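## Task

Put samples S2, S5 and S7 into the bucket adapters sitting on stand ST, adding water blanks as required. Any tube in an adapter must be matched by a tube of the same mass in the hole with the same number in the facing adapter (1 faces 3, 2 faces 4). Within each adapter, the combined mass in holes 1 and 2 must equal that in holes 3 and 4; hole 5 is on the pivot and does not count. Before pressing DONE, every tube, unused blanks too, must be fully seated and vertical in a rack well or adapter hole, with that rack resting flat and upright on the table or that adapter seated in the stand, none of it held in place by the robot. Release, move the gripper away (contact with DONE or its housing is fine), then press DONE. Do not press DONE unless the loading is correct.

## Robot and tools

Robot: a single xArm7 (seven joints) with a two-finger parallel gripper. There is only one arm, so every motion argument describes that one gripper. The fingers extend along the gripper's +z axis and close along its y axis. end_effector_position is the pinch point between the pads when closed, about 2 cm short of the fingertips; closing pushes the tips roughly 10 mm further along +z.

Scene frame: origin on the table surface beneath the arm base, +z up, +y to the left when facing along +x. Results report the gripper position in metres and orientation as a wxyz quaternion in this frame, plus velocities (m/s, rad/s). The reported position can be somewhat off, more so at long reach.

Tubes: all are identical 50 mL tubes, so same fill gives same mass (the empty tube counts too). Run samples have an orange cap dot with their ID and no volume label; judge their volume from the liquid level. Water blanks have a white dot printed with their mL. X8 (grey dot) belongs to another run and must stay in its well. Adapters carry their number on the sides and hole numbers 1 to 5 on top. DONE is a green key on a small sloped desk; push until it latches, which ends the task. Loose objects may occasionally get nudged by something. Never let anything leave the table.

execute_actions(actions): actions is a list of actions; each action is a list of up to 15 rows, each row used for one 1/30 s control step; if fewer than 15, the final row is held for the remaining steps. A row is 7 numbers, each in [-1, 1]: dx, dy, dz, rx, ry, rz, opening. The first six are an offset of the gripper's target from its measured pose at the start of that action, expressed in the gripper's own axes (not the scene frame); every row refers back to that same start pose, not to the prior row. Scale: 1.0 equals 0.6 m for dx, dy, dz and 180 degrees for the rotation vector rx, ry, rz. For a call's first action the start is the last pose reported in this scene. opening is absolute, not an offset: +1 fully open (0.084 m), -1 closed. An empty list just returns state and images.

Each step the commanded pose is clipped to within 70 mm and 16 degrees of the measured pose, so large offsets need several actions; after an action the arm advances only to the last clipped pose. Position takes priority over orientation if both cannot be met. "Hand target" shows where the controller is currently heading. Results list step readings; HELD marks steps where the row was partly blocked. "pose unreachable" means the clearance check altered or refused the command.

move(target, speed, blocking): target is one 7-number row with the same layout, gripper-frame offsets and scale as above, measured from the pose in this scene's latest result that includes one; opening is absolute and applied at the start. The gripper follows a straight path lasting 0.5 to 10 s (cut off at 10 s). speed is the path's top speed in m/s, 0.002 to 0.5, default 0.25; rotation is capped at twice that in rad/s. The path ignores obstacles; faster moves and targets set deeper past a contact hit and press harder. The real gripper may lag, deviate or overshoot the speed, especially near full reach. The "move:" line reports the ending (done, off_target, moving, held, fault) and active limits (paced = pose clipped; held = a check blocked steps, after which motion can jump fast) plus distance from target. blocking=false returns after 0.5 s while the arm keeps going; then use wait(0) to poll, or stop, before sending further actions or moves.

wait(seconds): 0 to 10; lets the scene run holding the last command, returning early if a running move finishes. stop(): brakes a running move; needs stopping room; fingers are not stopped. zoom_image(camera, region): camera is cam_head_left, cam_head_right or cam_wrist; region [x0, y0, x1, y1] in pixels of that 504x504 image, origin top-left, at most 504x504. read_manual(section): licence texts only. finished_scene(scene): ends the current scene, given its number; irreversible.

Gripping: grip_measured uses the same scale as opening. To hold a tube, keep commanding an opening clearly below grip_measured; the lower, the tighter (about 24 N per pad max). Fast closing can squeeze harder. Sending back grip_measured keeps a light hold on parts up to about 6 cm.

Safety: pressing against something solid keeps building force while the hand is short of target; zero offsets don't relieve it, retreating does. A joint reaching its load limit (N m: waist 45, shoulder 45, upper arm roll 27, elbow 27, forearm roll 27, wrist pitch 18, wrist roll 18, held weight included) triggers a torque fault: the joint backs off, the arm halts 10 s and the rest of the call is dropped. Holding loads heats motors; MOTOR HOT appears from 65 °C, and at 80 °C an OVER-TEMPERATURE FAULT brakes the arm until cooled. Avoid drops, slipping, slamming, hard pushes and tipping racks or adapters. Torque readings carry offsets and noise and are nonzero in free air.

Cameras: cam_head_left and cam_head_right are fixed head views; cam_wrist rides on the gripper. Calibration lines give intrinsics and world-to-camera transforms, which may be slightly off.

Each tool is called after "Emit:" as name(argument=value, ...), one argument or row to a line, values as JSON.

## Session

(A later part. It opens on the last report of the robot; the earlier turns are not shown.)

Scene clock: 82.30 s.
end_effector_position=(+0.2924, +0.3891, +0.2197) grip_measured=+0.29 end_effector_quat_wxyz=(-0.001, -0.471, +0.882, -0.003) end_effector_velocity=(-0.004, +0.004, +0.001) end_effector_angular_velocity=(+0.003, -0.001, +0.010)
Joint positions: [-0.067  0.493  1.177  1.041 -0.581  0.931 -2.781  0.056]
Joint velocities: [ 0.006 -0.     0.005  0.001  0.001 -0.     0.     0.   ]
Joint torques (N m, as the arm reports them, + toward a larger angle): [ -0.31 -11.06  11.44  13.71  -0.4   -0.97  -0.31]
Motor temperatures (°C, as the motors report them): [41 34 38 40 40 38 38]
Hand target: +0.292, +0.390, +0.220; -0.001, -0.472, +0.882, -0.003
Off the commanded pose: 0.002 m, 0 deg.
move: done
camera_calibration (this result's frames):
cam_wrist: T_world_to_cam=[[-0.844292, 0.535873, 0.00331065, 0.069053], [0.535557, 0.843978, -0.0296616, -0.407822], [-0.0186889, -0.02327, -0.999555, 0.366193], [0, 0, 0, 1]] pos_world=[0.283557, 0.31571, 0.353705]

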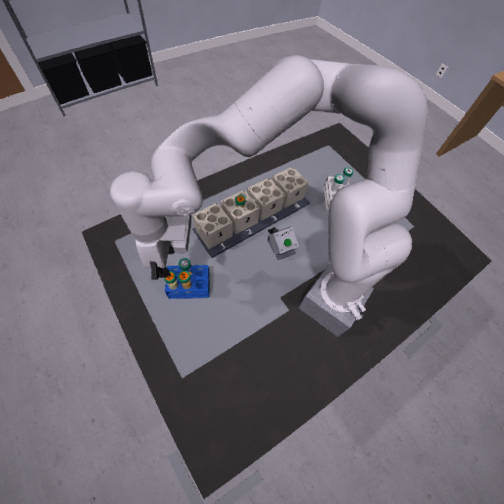

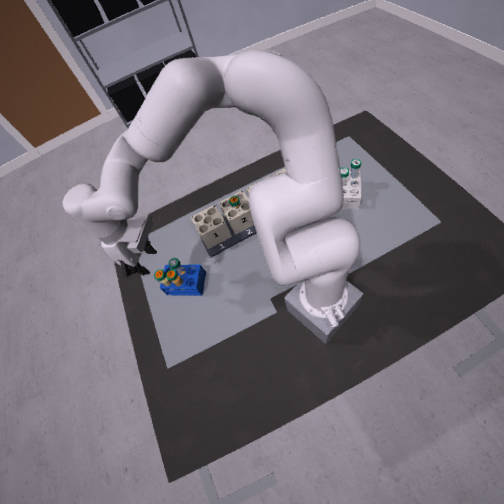

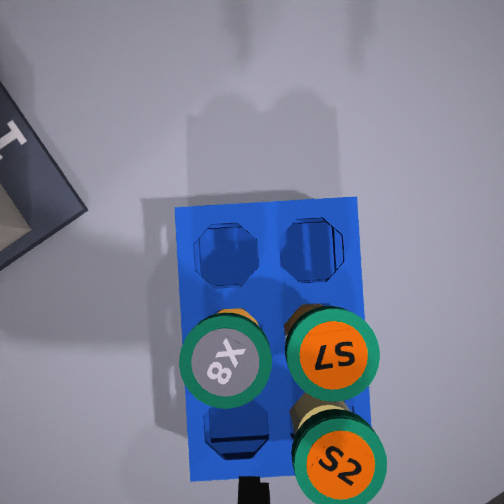

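Emit:
move(
  target=[-0.005,-0.002,0.164,0,0,0,0.3],
  speed=0.12,
)

Emit:
move(
  target=[0,0,0,0,0,0,-0.5],
)

Emit:
move(
  target=[0,0,-0.2,0,0,0,-0.5],
  speed=0.15,
)

Emit:
move(
  target=[0.167,-0.362,0,0,0,0.3123,-0.5],
)

Scene clock: 88.77 s.
end_effector_position=(+0.2957, +0.3908, +0.1217) grip_measured=+0.29 end_effector_quat_wxyz=(-0.001, -0.471, +0.882, -0.003) end_effector_velocity=(-0.001, -0.003, -0.003) end_effector_angular_velocity=(-0.005, +0.006, -0.001)
Joint positions: [ 0.119  0.689  0.932  1.036 -0.829  0.774 -2.632  0.056]
Joint velocities: [ 0.001  0.004 -0.005 -0.004  0.    -0.001 -0.001  0.   ]
Joint torques (N m, as the arm reports them, + toward a larger angle): [ -0.46 -15.18  13.58  11.18  -0.37  -0.84  -0.31]
Motor temperatures (°C, as the motors report them): [41 34 38 40 40 38 38]
Hand target: +0.296, +0.390, +0.121; -0.001, -0.471, +0.882, -0.003
Off the commanded pose: 0.001 m, 0 deg.
move: done
camera_calibration (this result's frames):
cam_wrist: T_world_to_cam=[[-0.84414, 0.536117, 0.00246723, 0.0712556], [0.53584, 0.843834, -0.0286279, -0.414096], [-0.0174299, -0.0228439, -0.999587, 0.267841], [0, 0, 0, 1]] pos_world=[0.286707, 0.317345, 0.2557]

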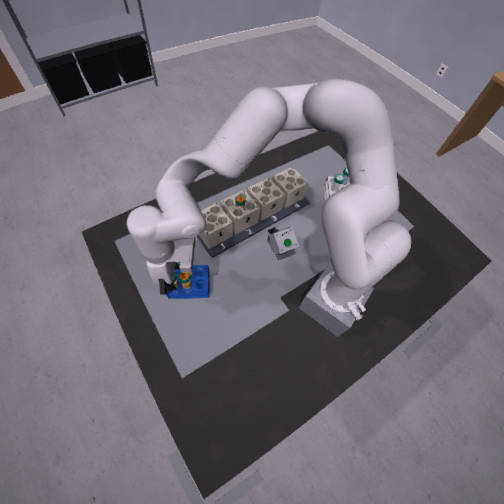

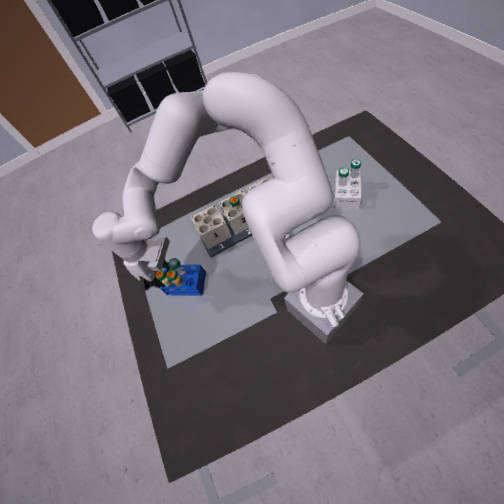

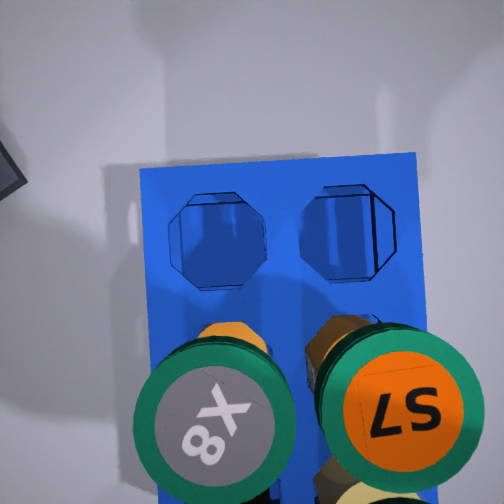

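Scene clock: 89.27 s.
end_effector_position=(+0.2957, +0.3909, +0.1218) grip_measured=-0.26 end_effector_quat_wxyz=(-0.000, -0.471, +0.882, -0.003) end_effector_velocity=(-0.000, +0.000, -0.000) end_effector_angular_velocity=(-0.000, -0.001, +0.000)
Joint positions: [ 0.119  0.689  0.932  1.036 -0.829  0.774 -2.632  0.033]
Joint velocities: [ 0.002  0.    -0.001  0.    -0.001  0.     0.001 -0.   ]
Joint torques (N m, as the arm reports them, + toward a larger angle): [ -0.65 -15.06  13.22  11.19  -0.37  -0.79  -0.31]
Motor temperatures (°C, as the motors report them): [41 34 38 40 40 38 38]
Hand target: +0.296, +0.391, +0.122; -0.001, -0.471, +0.882, -0.003
Off the commanded pose: 0.000 m, 0 deg.
move: done
camera_calibration (this result's frames):
cam_wrist: T_world_to_cam=[[-0.844196, 0.53603, 0.0025033, 0.0712328], [0.535755, 0.843896, -0.0283975, -0.414201], [-0.0173344, -0.0226319, -0.999594, 0.267816], [0, 0, 0, 1]] pos_world=[0.286687, 0.317421, 0.255767]

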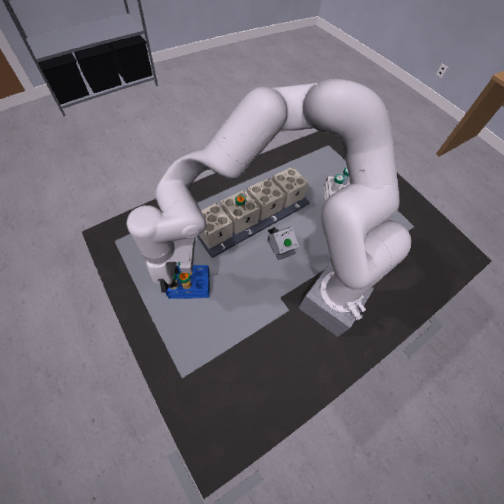

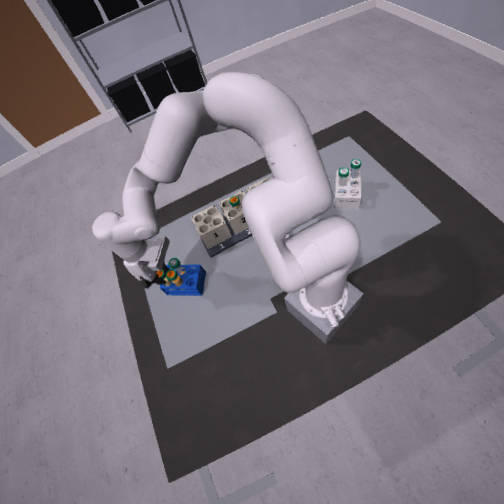

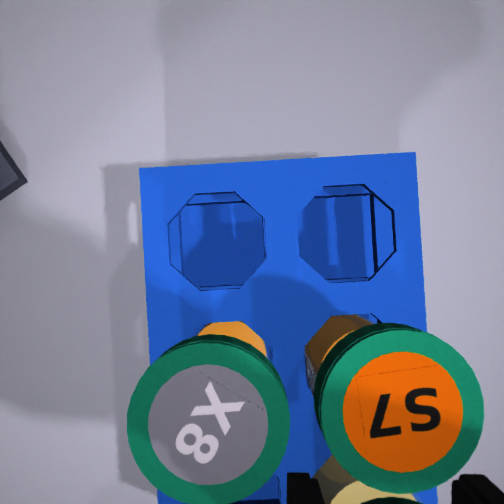

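Scene clock: 90.47 s.
end_effector_position=(+0.2949, +0.3910, +0.2413) grip_measured=-0.26 end_effector_quat_wxyz=(-0.001, -0.471, +0.882, -0.003) end_effector_velocity=(+0.000, +0.003, +0.004) end_effector_angular_velocity=(+0.007, -0.006, +0.004)
Joint positions: [-0.091  0.457  1.212  1.07  -0.528  0.974 -2.819  0.033]
Joint velocities: [-0.001 -0.003  0.007  0.005  0.001 -0.001 -0.002  0.   ]
Joint torques (N m, as the arm reports them, + toward a larger angle): [ -0.37 -11.04  11.3   14.18  -0.39  -0.91  -0.28]
Motor temperatures (°C, as the motors report them): [41 34 38 40 40 38 38]
Hand target: +0.295, +0.391, +0.242; -0.001, -0.471, +0.882, -0.003
Off the commanded pose: 0.001 m, 0 deg.
move: done
camera_calibration (this result's frames):
cam_wrist: T_world_to_cam=[[-0.844348, 0.535783, 0.0035902, 0.0700752], [0.53546, 0.844039, -0.0296666, -0.410082], [-0.0189251, -0.0231265, -0.999553, 0.387867], [0, 0, 0, 1]] pos_world=[0.286091, 0.31755, 0.375276]

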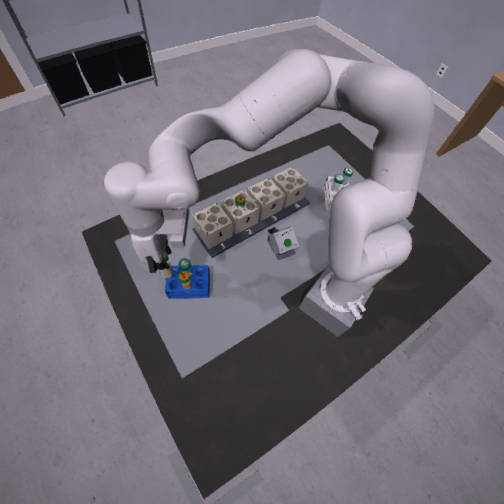

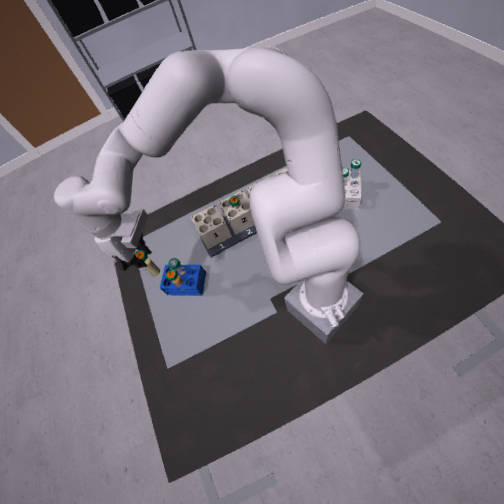

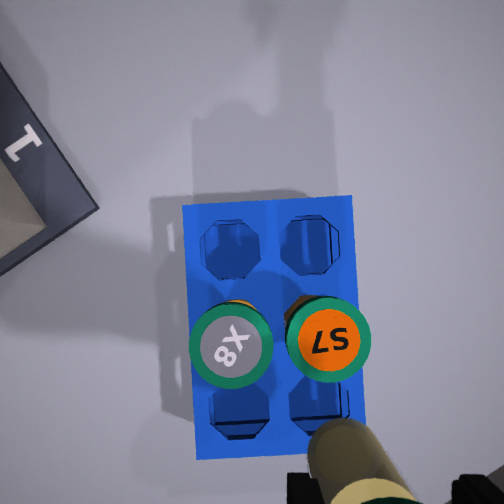

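Scene clock: 92.77 s.
end_effector_position=(+0.4189, +0.1880, +0.2425) grip_measured=-0.26 end_effector_quat_wxyz=(-0.000, -0.001, +1.000, -0.002) end_effector_velocity=(-0.001, +0.003, +0.000) end_effector_angular_velocity=(-0.002, -0.000, +0.005)
Joint positions: [-0.594  0.198  1.144  0.93  -0.243  0.864 -2.54   0.033]
Joint velocities: [ 0.004 -0.001  0.004  0.    -0.001  0.002  0.004 -0.   ]
Joint torques (N m, as the arm reports them, + toward a larger angle): [-0.93 -8.02  3.86 15.38 -0.31 -0.89 -0.33]
Motor temperatures (°C, as the motors report them): [41 34 38 40 40 38 38]
Hand target: +0.419, +0.187, +0.242; -0.000, -0.000, +1.000, -0.002
Off the commanded pose: 0.001 m, 0 deg.
move: done
camera_calibration (this result's frames):
cam_wrist: T_world_to_cam=[[-0.0261155, 0.999653, 0.00335067, -0.146402], [0.999342, 0.0261915, -0.0251013, -0.346783], [-0.0251803, 0.00269293, -0.999679, 0.384541], [0, 0, 0, 1]] pos_world=[0.352414, 0.154398, 0.376204]

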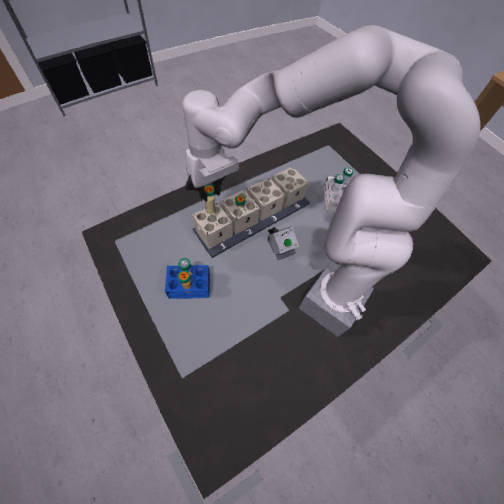

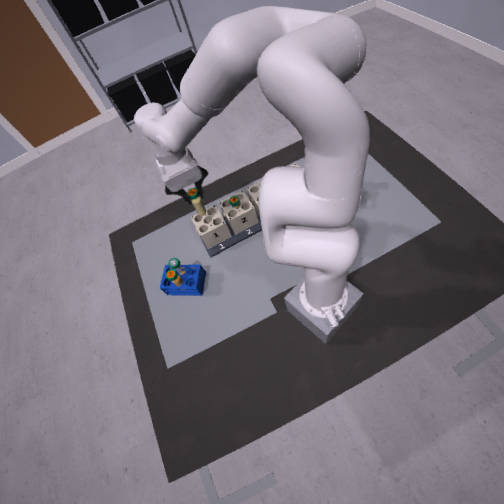

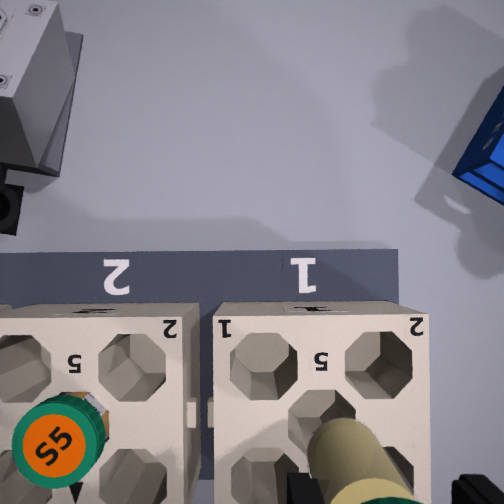

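Emit:
move(
  target=[-0.005,-0.001,0.03,0,0,0,-0.5],
  speed=0.06,
)

Emit:
move(
  target=[0,0,0.162,0,0,0,-0.5],
  speed=0.05,
)

Scene clock: 97.23 s.
end_effector_position=(+0.4220, +0.1874, +0.2247) grip_measured=-0.26 end_effector_quat_wxyz=(+0.000, -0.001, +1.000, -0.002) end_effector_velocity=(+0.002, +0.001, +0.001) end_effector_angular_velocity=(-0.000, -0.005, -0.000)
Joint positions: [-0.547  0.263  1.094  0.925 -0.324  0.83  -2.486  0.033]
Joint velocities: [ 0.002 -0.001 -0.     0.004 -0.003  0.     0.003  0.   ]
Joint torques (N m, as the arm reports them, + toward a larger angle): [-0.52 -9.38  5.76 14.7  -0.36 -0.91 -0.26]
Motor temperatures (°C, as the motors report them): [41 34 38 40 40 38 38]
Hand target: +0.422, +0.187, +0.225; -0.000, -0.001, +1.000, -0.002
Off the commanded pose: 0.000 m, 0 deg.
move: done
camera_calibration (this result's frames):
cam_wrist: T_world_to_cam=[[-0.0261364, 0.999653, 0.00327899, -0.145615], [0.999352, 0.0262094, -0.0246781, -0.35048], [-0.0247555, 0.00263187, -0.99969, 0.366655], [0, 0, 0, 1]] pos_world=[0.355523, 0.153785, 0.35837]

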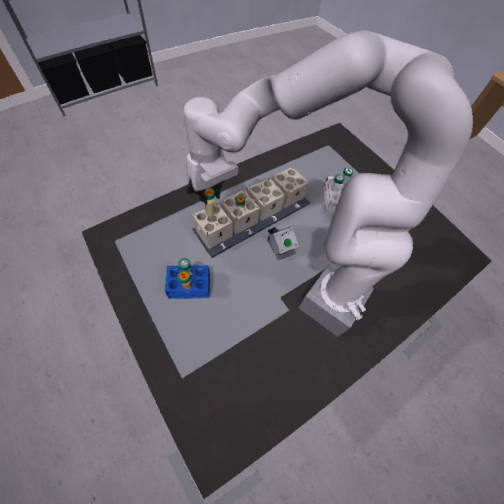

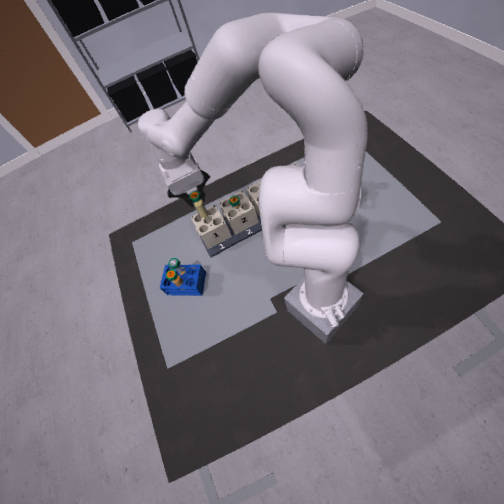

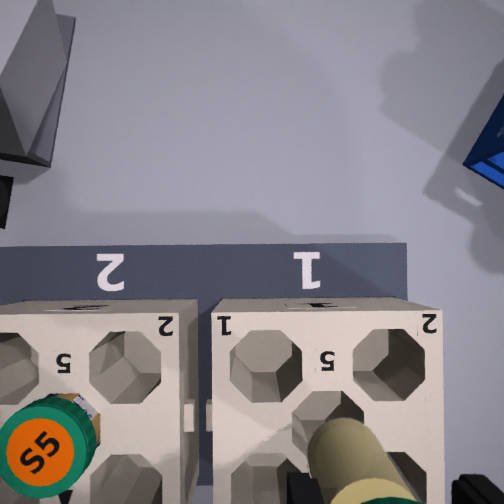

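Scene clock: 99.47 s.
end_effector_position=(+0.4226, +0.1869, +0.1276) grip_measured=-0.26 end_effector_quat_wxyz=(+0.000, -0.001, +1.000, -0.002) end_effector_velocity=(+0.001, +0.000, +0.000) end_effector_angular_velocity=(+0.000, -0.002, -0.001)
Joint positions: [-0.332  0.513  0.835  0.904 -0.653  0.651 -2.261  0.033]
Joint velocities: [ 0.001 -0.    -0.001  0.    -0.001 -0.001  0.002  0.   ]
Joint torques (N m, as the arm reports them, + toward a larger angle): [ -0.08 -14.25   9.8   12.59  -0.46  -1.28  -0.31]
Motor temperatures (°C, as the motors report them): [41 34 38 40 40 38 38]
Hand target: +0.423, +0.187, +0.127; +0.000, -0.001, +1.000, -0.002
Off the commanded pose: 0.001 m, 0 deg.
move: done
camera_calibration (this result's frames):
cam_wrist: T_world_to_cam=[[-0.0257537, 0.999665, 0.00242815, -0.144783], [0.999377, 0.0258047, -0.0240797, -0.353442], [-0.0241343, 0.0018065, -0.999707, 0.269518], [0, 0, 0, 1]] pos_world=[0.355997, 0.153368, 0.26128]

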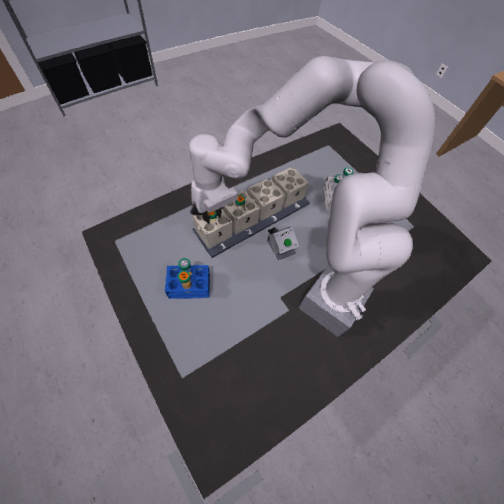

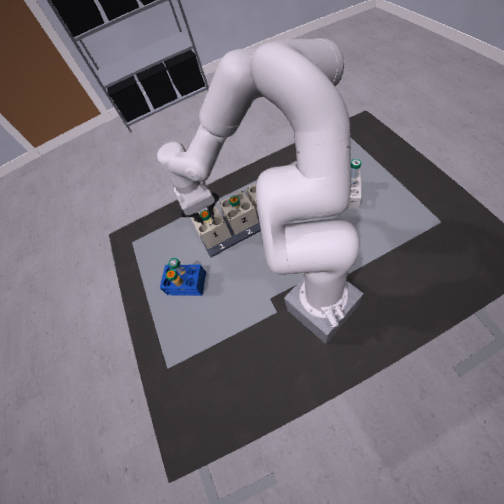

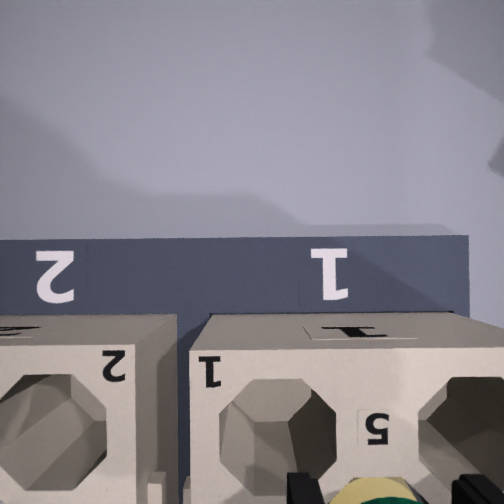

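Emit:
move(
  target=[0,0,0,0,0,0,0.3],
)

Emit:
move(
  target=[0,0,-0.15,0,0,0,0.3],
)

Emit:
move(
  target=[0.2425,0.283,-0.005,0,0,0.172,0.3],
)

Scene clock: 102.47 s.
end_effector_position=(+0.4226, +0.1869, +0.1276) grip_measured=+0.29 end_effector_quat_wxyz=(+0.000, -0.001, +1.000, -0.002) end_effector_velocity=(+0.000, -0.001, -0.000) end_effector_angular_velocity=(-0.001, +0.000, -0.001)
Joint positions: [-0.332  0.513  0.835  0.904 -0.653  0.651 -2.261  0.056]
Joint velocities: [-0.001  0.    -0.    -0.    -0.     0.    -0.    -0.   ]
Joint torques (N m, as the arm reports them, + toward a larger angle): [ -0.4  -14.08   9.4   11.8   -0.46  -0.96  -0.33]
Motor temperatures (°C, as the motors report them): [41 34 38 40 40 38 38]
Hand target: +0.423, +0.187, +0.128; +0.000, -0.001, +1.000, -0.002
Off the commanded pose: 0.000 m, 0 deg.
move: done
camera_calibration (this result's frames):
cam_wrist: T_world_to_cam=[[-0.025759, 0.999665, 0.00244126, -0.144789], [0.999377, 0.0258103, -0.0240609, -0.353451], [-0.0241159, 0.00181995, -0.999708, 0.269513], [0, 0, 0, 1]] pos_world=[0.356001, 0.153373, 0.261284]

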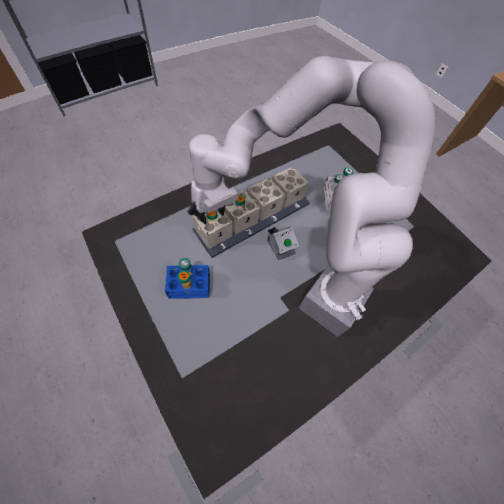

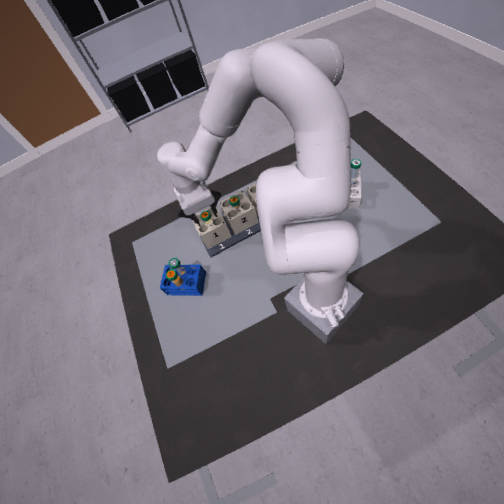

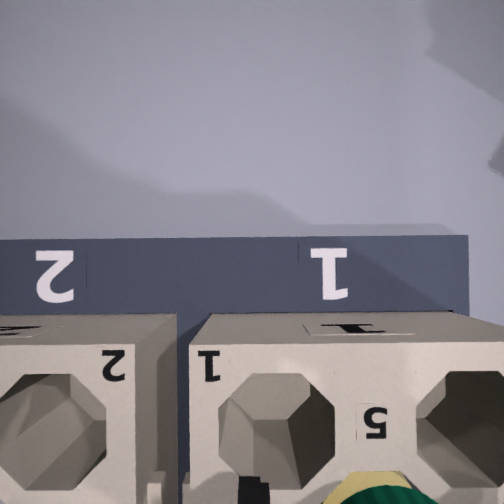

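Scene clock: 103.33 s.
end_effector_position=(+0.4217, +0.1872, +0.2170) grip_measured=+0.29 end_effector_quat_wxyz=(-0.001, -0.001, +1.000, -0.002) end_effector_velocity=(+0.001, +0.003, +0.003) end_effector_angular_velocity=(+0.004, -0.007, +0.005)
Joint positions: [-0.504  0.27   1.047  0.917 -0.33   0.811 -2.483  0.056]
Joint velocities: [-0.002 -0.005  0.008  0.004  0.005 -0.    -0.004  0.   ]
Joint torques (N m, as the arm reports them, + toward a larger angle): [-0.31 -9.71  5.62 14.52 -0.43 -0.84 -0.33]
Motor temperatures (°C, as the motors report them): [41 34 38 40 40 38 38]
Hand target: +0.422, +0.187, +0.218; +0.000, -0.001, +1.000, -0.002
Off the commanded pose: 0.001 m, 0 deg.
move: done
camera_calibration (this result's frames):
cam_wrist: T_world_to_cam=[[-0.0260257, 0.999657, 0.00302535, -0.145357], [0.999324, 0.0260954, -0.0259127, -0.350055], [-0.0259827, 0.00234891, -0.99966, 0.359533], [0, 0, 0, 1]] pos_world=[0.355377, 0.153598, 0.350779]

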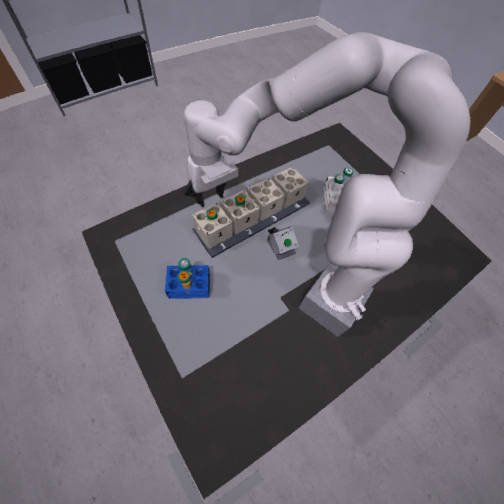

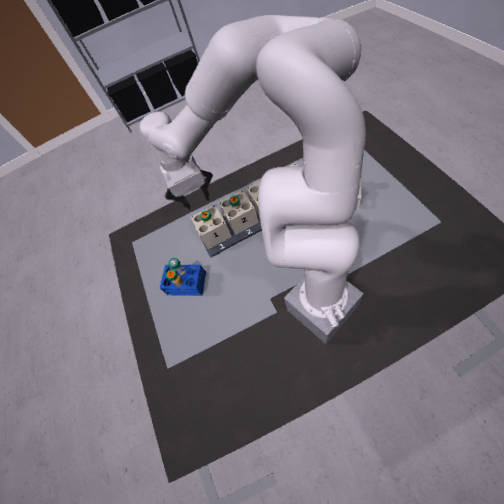

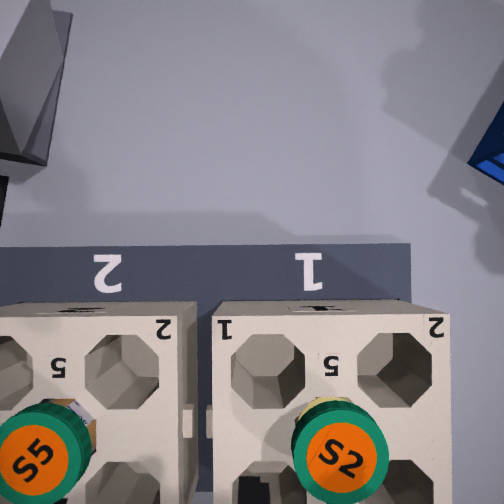

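Scene clock: 104.90 s.
end_effector_position=(+0.2767, +0.3560, +0.2188) grip_measured=+0.29 end_effector_quat_wxyz=(+0.000, +0.266, +0.964, -0.003) end_effector_velocity=(-0.005, +0.004, +0.001) end_effector_angular_velocity=(-0.001, -0.002, +0.012)
Joint positions: [-0.074  0.229  1.103  0.879 -0.29   0.802 -1.476  0.056]
Joint velocities: [ 0.009 -0.001  0.005  0.001 -0.002  0.002  0.005 -0.   ]
Joint torques (N m, as the arm reports them, + toward a larger angle): [-0.63 -8.54  4.92 14.42 -0.31 -0.99 -0.26]
Motor temperatures (°C, as the motors report them): [41 34 38 40 40 38 38]
Hand target: +0.276, +0.356, +0.219; +0.000, +0.266, +0.964, -0.003
Off the commanded pose: 0.001 m, 0 deg.
move: done
camera_calibration (this result's frames):
cam_wrist: T_world_to_cam=[[0.493073, 0.869987, 0.00158141, -0.415008], [0.869789, -0.49292, -0.0222849, 0.0103134], [-0.018608, 0.0123635, -0.99975, 0.351597], [0, 0, 0, 1]] pos_world=[0.202201, 0.361788, 0.352396]

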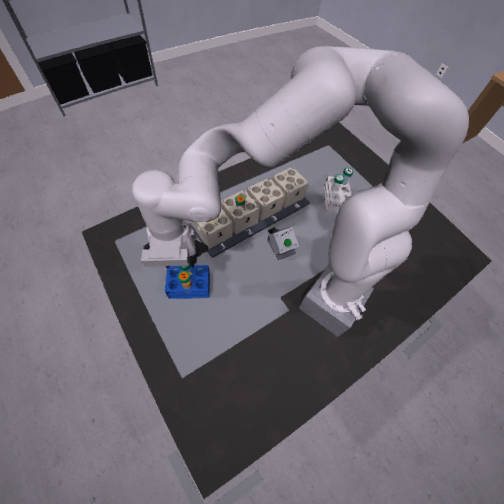

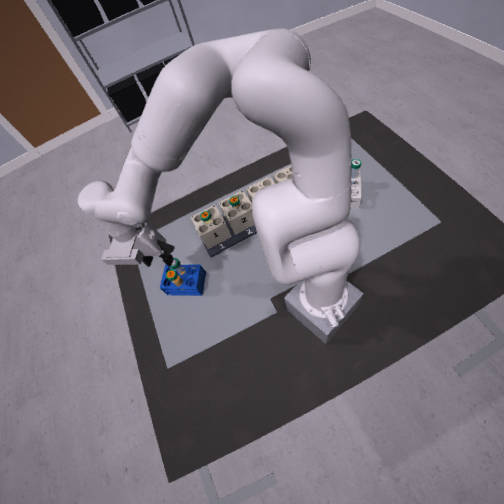

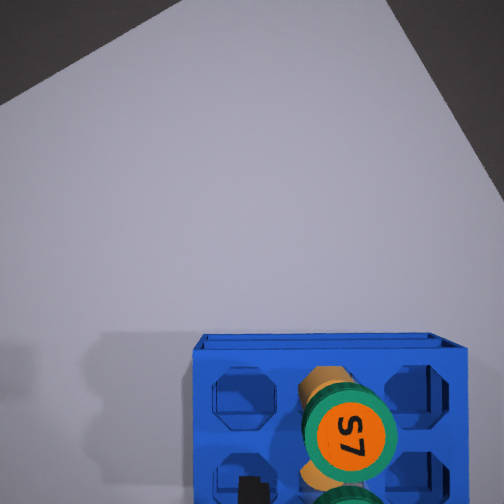

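Emit:
move(
  target=[0.0133,0.006,0.162,0,0,0,0.3],
  speed=0.12,
)

Emit:
move(
  target=[0,0,0,0,0,0,-0.5],
)

Emit:
move(
  target=[0,0,-0.225,0,0,0,-0.5],
  speed=0.15,
)

Emit:
move(
  target=[-0.56,-0.433,0,0,0,-0.172,-0.5],
)

Emit:
move(
  target=[0,0,0.04,0,0,0,-0.5],
  speed=0.1,
)

Scene clock: 110.53 s.
end_effector_position=(+0.2724, +0.3628, +0.1219) grip_measured=+0.29 end_effector_quat_wxyz=(+0.001, +0.267, +0.964, -0.003) end_effector_velocity=(-0.001, -0.002, -0.003) end_effector_angular_velocity=(-0.004, +0.005, -0.002)
Joint positions: [ 0.164  0.513  0.839  0.877 -0.674  0.634 -1.193  0.056]
Joint velocities: [ 0.     0.004 -0.004 -0.004 -0.002 -0.     0.002 -0.   ]
Joint torques (N m, as the arm reports them, + toward a larger angle): [ -0.22 -13.99   9.35  11.56  -0.2   -1.    -0.22]
Motor temperatures (°C, as the motors report them): [41 34 38 40 40 38 38]
Hand target: +0.272, +0.363, +0.122; +0.001, +0.267, +0.964, -0.003
Off the commanded pose: 0.001 m, 0 deg.
move: done
camera_calibration (this result's frames):
cam_wrist: T_world_to_cam=[[0.49348, 0.869754, 0.002253, -0.418803], [0.869591, -0.493333, -0.0208388, 0.0152618], [-0.0170131, 0.0122427, -0.99978, 0.254181], [0, 0, 0, 1]] pos_world=[0.197724, 0.368673, 0.255387]

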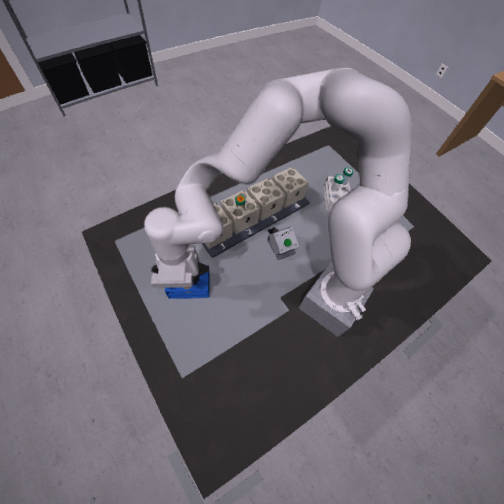

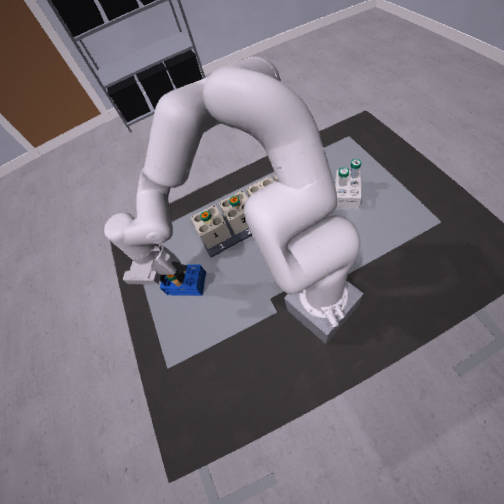

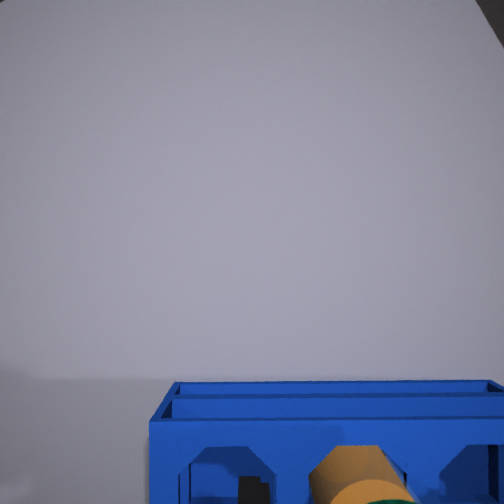

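Scene clock: 111.03 s.
end_effector_position=(+0.2725, +0.3629, +0.1220) grip_measured=-0.26 end_effector_quat_wxyz=(+0.001, +0.267, +0.964, -0.003) end_effector_velocity=(-0.000, +0.000, -0.000) end_effector_angular_velocity=(-0.000, +0.000, +0.002)
Joint positions: [ 0.163  0.513  0.839  0.877 -0.674  0.634 -1.193  0.033]
Joint velocities: [ 0.001  0.001 -0.     0.001 -0.     0.    -0.001  0.   ]
Joint torques (N m, as the arm reports them, + toward a larger angle): [ -0.33 -13.41   9.01  11.31  -0.35  -0.91  -0.28]
Motor temperatures (°C, as the motors report them): [41 34 38 40 40 38 38]
Hand target: +0.272, +0.363, +0.122; +0.001, +0.267, +0.964, -0.003
Off the commanded pose: 0.000 m, 0 deg.
move: done
camera_calibration (this result's frames):
cam_wrist: T_world_to_cam=[[0.493474, 0.869757, 0.00249485, -0.418928], [0.869598, -0.493324, -0.0207537, 0.0152299], [-0.0168199, 0.0124109, -0.999782, 0.254154], [0, 0, 0, 1]] pos_world=[0.197761, 0.368725, 0.25546]

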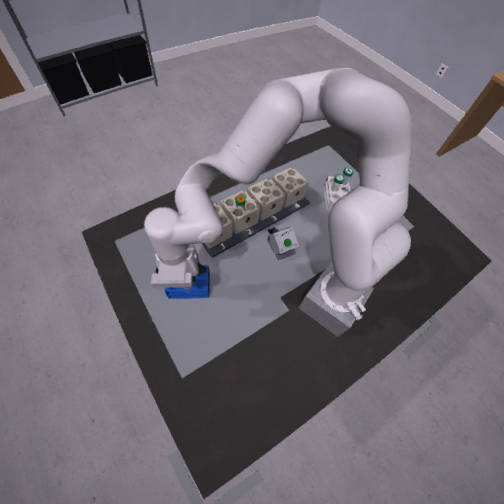

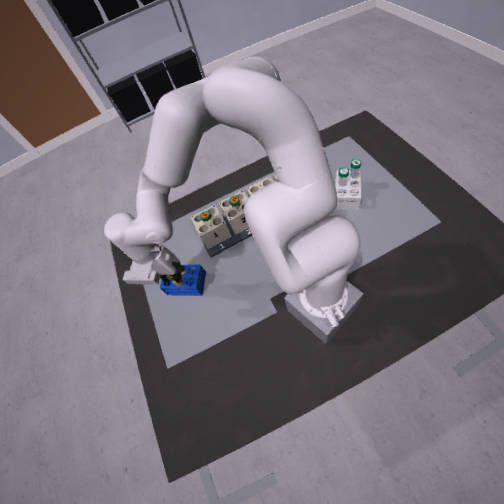

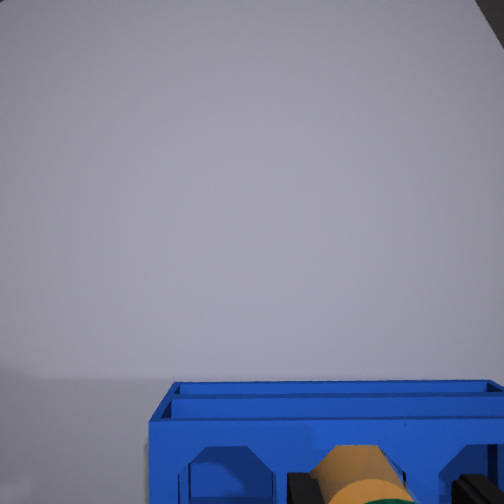

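Scene clock: 112.37 s.
end_effector_position=(+0.2716, +0.3632, +0.2565) grip_measured=-0.26 end_effector_quat_wxyz=(+0.000, +0.267, +0.964, -0.003) end_effector_velocity=(-0.000, +0.004, +0.003) end_effector_angular_velocity=(+0.009, -0.004, +0.004)
Joint positions: [-0.117  0.114  1.164  0.926 -0.139  0.891 -1.568  0.033]
Joint velocities: [-0.    -0.005  0.004  0.005  0.008 -0.003 -0.005 -0.   ]
Joint torques (N m, as the arm reports them, + toward a larger angle): [-0.2  -6.98  2.46 15.63 -0.44 -0.97 -0.21]
Motor temperatures (°C, as the motors report them): [41 34 38 40 40 38 38]
Hand target: +0.272, +0.364, +0.257; +0.001, +0.266, +0.964, -0.003
Off the commanded pose: 0.001 m, 0 deg.
move: done
camera_calibration (this result's frames):
cam_wrist: T_world_to_cam=[[0.493154, 0.869941, 0.00155269, -0.418875], [0.869735, -0.492997, -0.0226814, 0.0193367], [-0.018966, 0.0125359, -0.999742, 0.389154], [0, 0, 0, 1]] pos_world=[0.197133, 0.369051, 0.390142]

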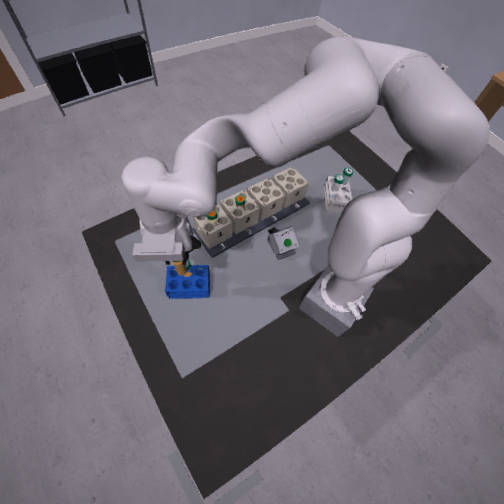

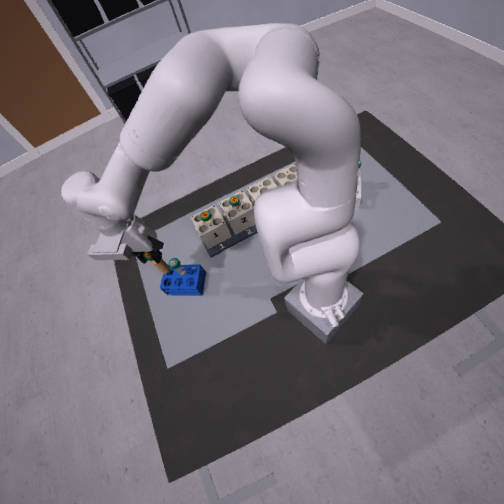

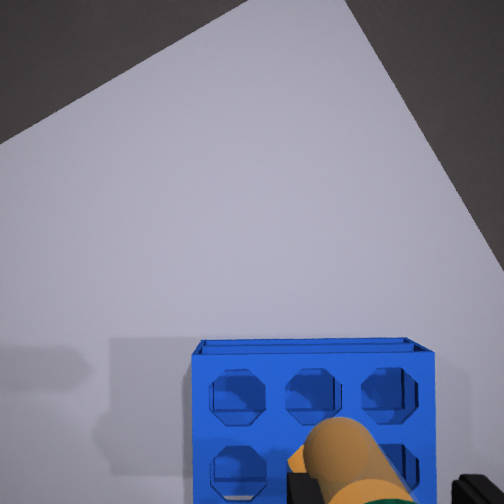

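Scene clock: 114.53 s.
end_effector_position=(+0.4258, -0.0308, +0.2585) grip_measured=-0.26 end_effector_quat_wxyz=(-0.001, -0.001, +1.000, -0.001) end_effector_velocity=(+0.001, -0.007, +0.000) end_effector_angular_velocity=(+0.001, -0.002, -0.014)
Joint positions: [-0.51  -0.051  0.533  0.825  0.03   0.869 -3.239  0.033]
Joint velocities: [-0.008  0.002 -0.007  0.002 -0.001 -0.001 -0.001 -0.   ]
Joint torques (N m, as the arm reports them, + toward a larger angle): [  0.2  -11.41  -1.06  15.47  -0.32  -0.95  -0.22]
Motor temperatures (°C, as the motors report them): [41 34 38 40 40 38 38]
Hand target: +0.426, -0.032, +0.258; -0.001, -0.000, +1.000, -0.001
Off the commanded pose: 0.002 m, 0 deg.
move: done
camera_calibration (this result's frames):
cam_wrist: T_world_to_cam=[[-0.0259914, 0.99965, 0.00496779, 0.0720592], [0.999327, 0.026111, -0.025752, -0.347427], [-0.0258727, 0.00429512, -0.999656, 0.401677], [0, 0, 0, 1]] pos_world=[0.359458, -0.0646876, 0.392234]

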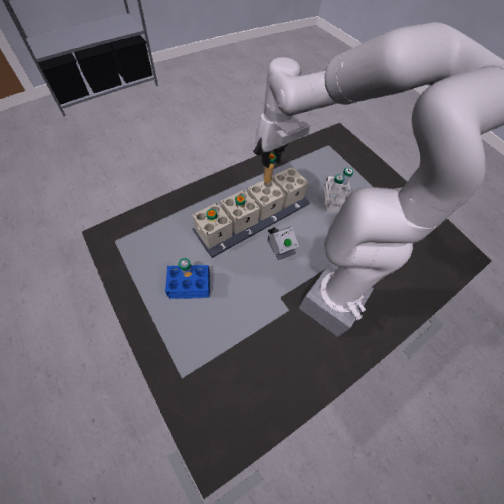

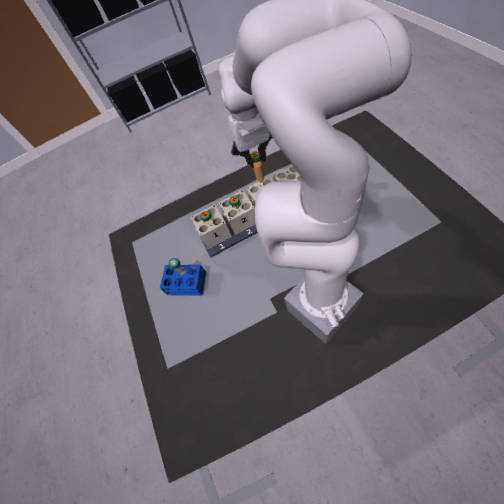

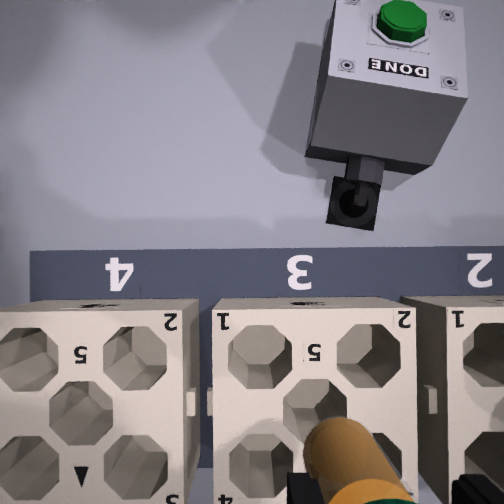

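Scene clock: 115.27 s.
end_effector_position=(+0.4261, -0.0310, +0.2348) grip_measured=-0.26 end_effector_quat_wxyz=(-0.000, -0.001, +1.000, -0.001) end_effector_velocity=(+0.002, -0.000, +0.002) end_effector_angular_velocity=(-0.002, -0.007, +0.000)
Joint positions: [-0.51  -0.001  0.537  0.796 -0.003  0.797 -3.213  0.033]
Joint velocities: [-0.    -0.001  0.     0.003 -0.001 -0.003  0.001  0.   ]
Joint torques (N m, as the arm reports them, + toward a larger angle): [ -0.34 -11.64  -0.58  14.94  -0.42  -0.91  -0.29]
Motor temperatures (°C, as the motors report them): [41 34 38 40 40 38 38]
Hand target: +0.426, -0.031, +0.235; -0.001, -0.001, +1.000, -0.001
Off the commanded pose: 0.000 m, 0 deg.
move: done
camera_calibration (this result's frames):
cam_wrist: T_world_to_cam=[[-0.0259245, 0.999653, 0.00469053, 0.0723746], [0.999345, 0.0260344, -0.0251208, -0.348455], [-0.0252342, 0.00403622, -0.999673, 0.377713], [0, 0, 0, 1]] pos_world=[0.359635, -0.0648022, 0.368497]

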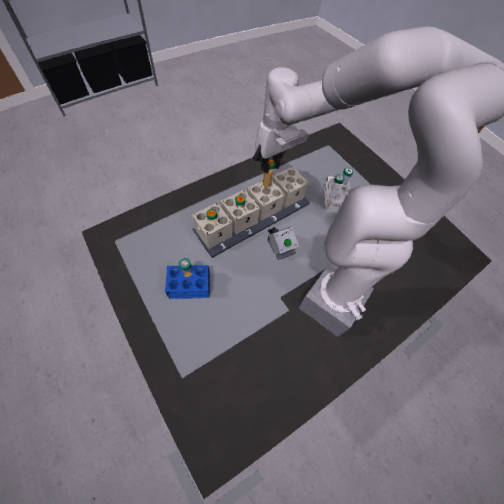

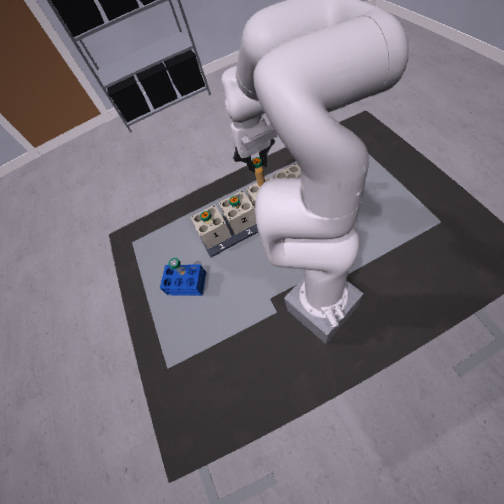

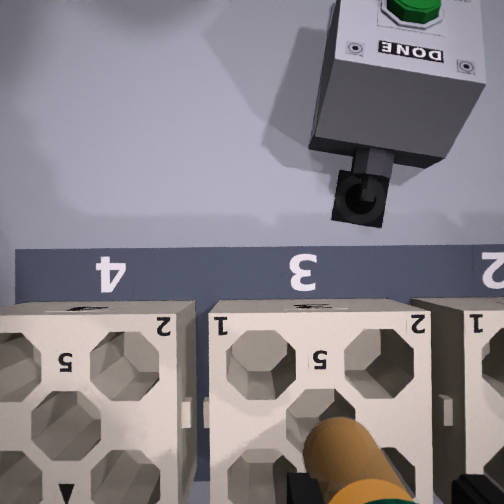

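Emit:
move(
  target=[0,-0.002,0.179,0,0,0,-0.5],
  speed=0.05,
)

Scene clock: 120.23 s.
end_effector_position=(+0.4265, -0.0328, +0.1276) grip_measured=-0.26 end_effector_quat_wxyz=(-0.000, -0.001, +1.000, -0.002) end_effector_velocity=(+0.001, -0.000, +0.000) end_effector_angular_velocity=(-0.001, -0.002, -0.002)
Joint positions: [-0.46   0.289  0.458  0.742 -0.275  0.497 -3.017  0.033]
Joint velocities: [ 0.001 -0.    -0.001  0.    -0.001 -0.001  0.003  0.   ]
Joint torques (N m, as the arm reports them, + toward a larger angle): [  0.08 -14.67   3.08  12.48  -0.32  -1.13  -0.24]
Motor temperatures (°C, as the motors report them): [41 34 37 40 40 38 38]
Hand target: +0.426, -0.033, +0.127; -0.000, -0.001, +1.000, -0.002
Off the commanded pose: 0.001 m, 0 deg.
move: done
camera_calibration (this result's frames):
cam_wrist: T_world_to_cam=[[-0.0257022, 0.999662, 0.00378808, 0.0747519], [0.999359, 0.0257885, -0.0248463, -0.351589], [-0.0249356, 0.00314704, -0.999684, 0.270424], [0, 0, 0, 1]] pos_world=[0.360028, -0.0665108, 0.26132]

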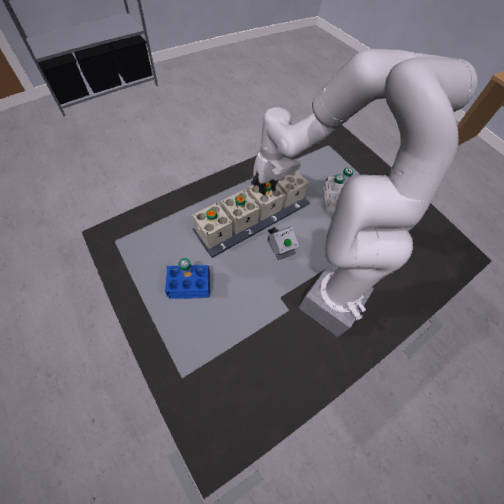

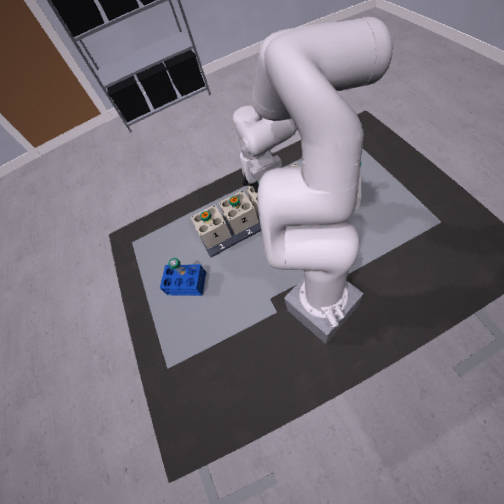

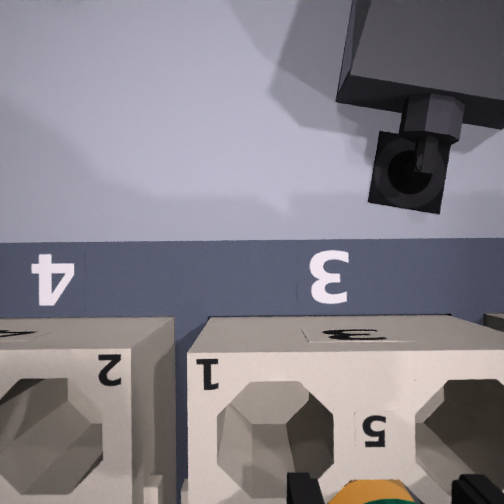

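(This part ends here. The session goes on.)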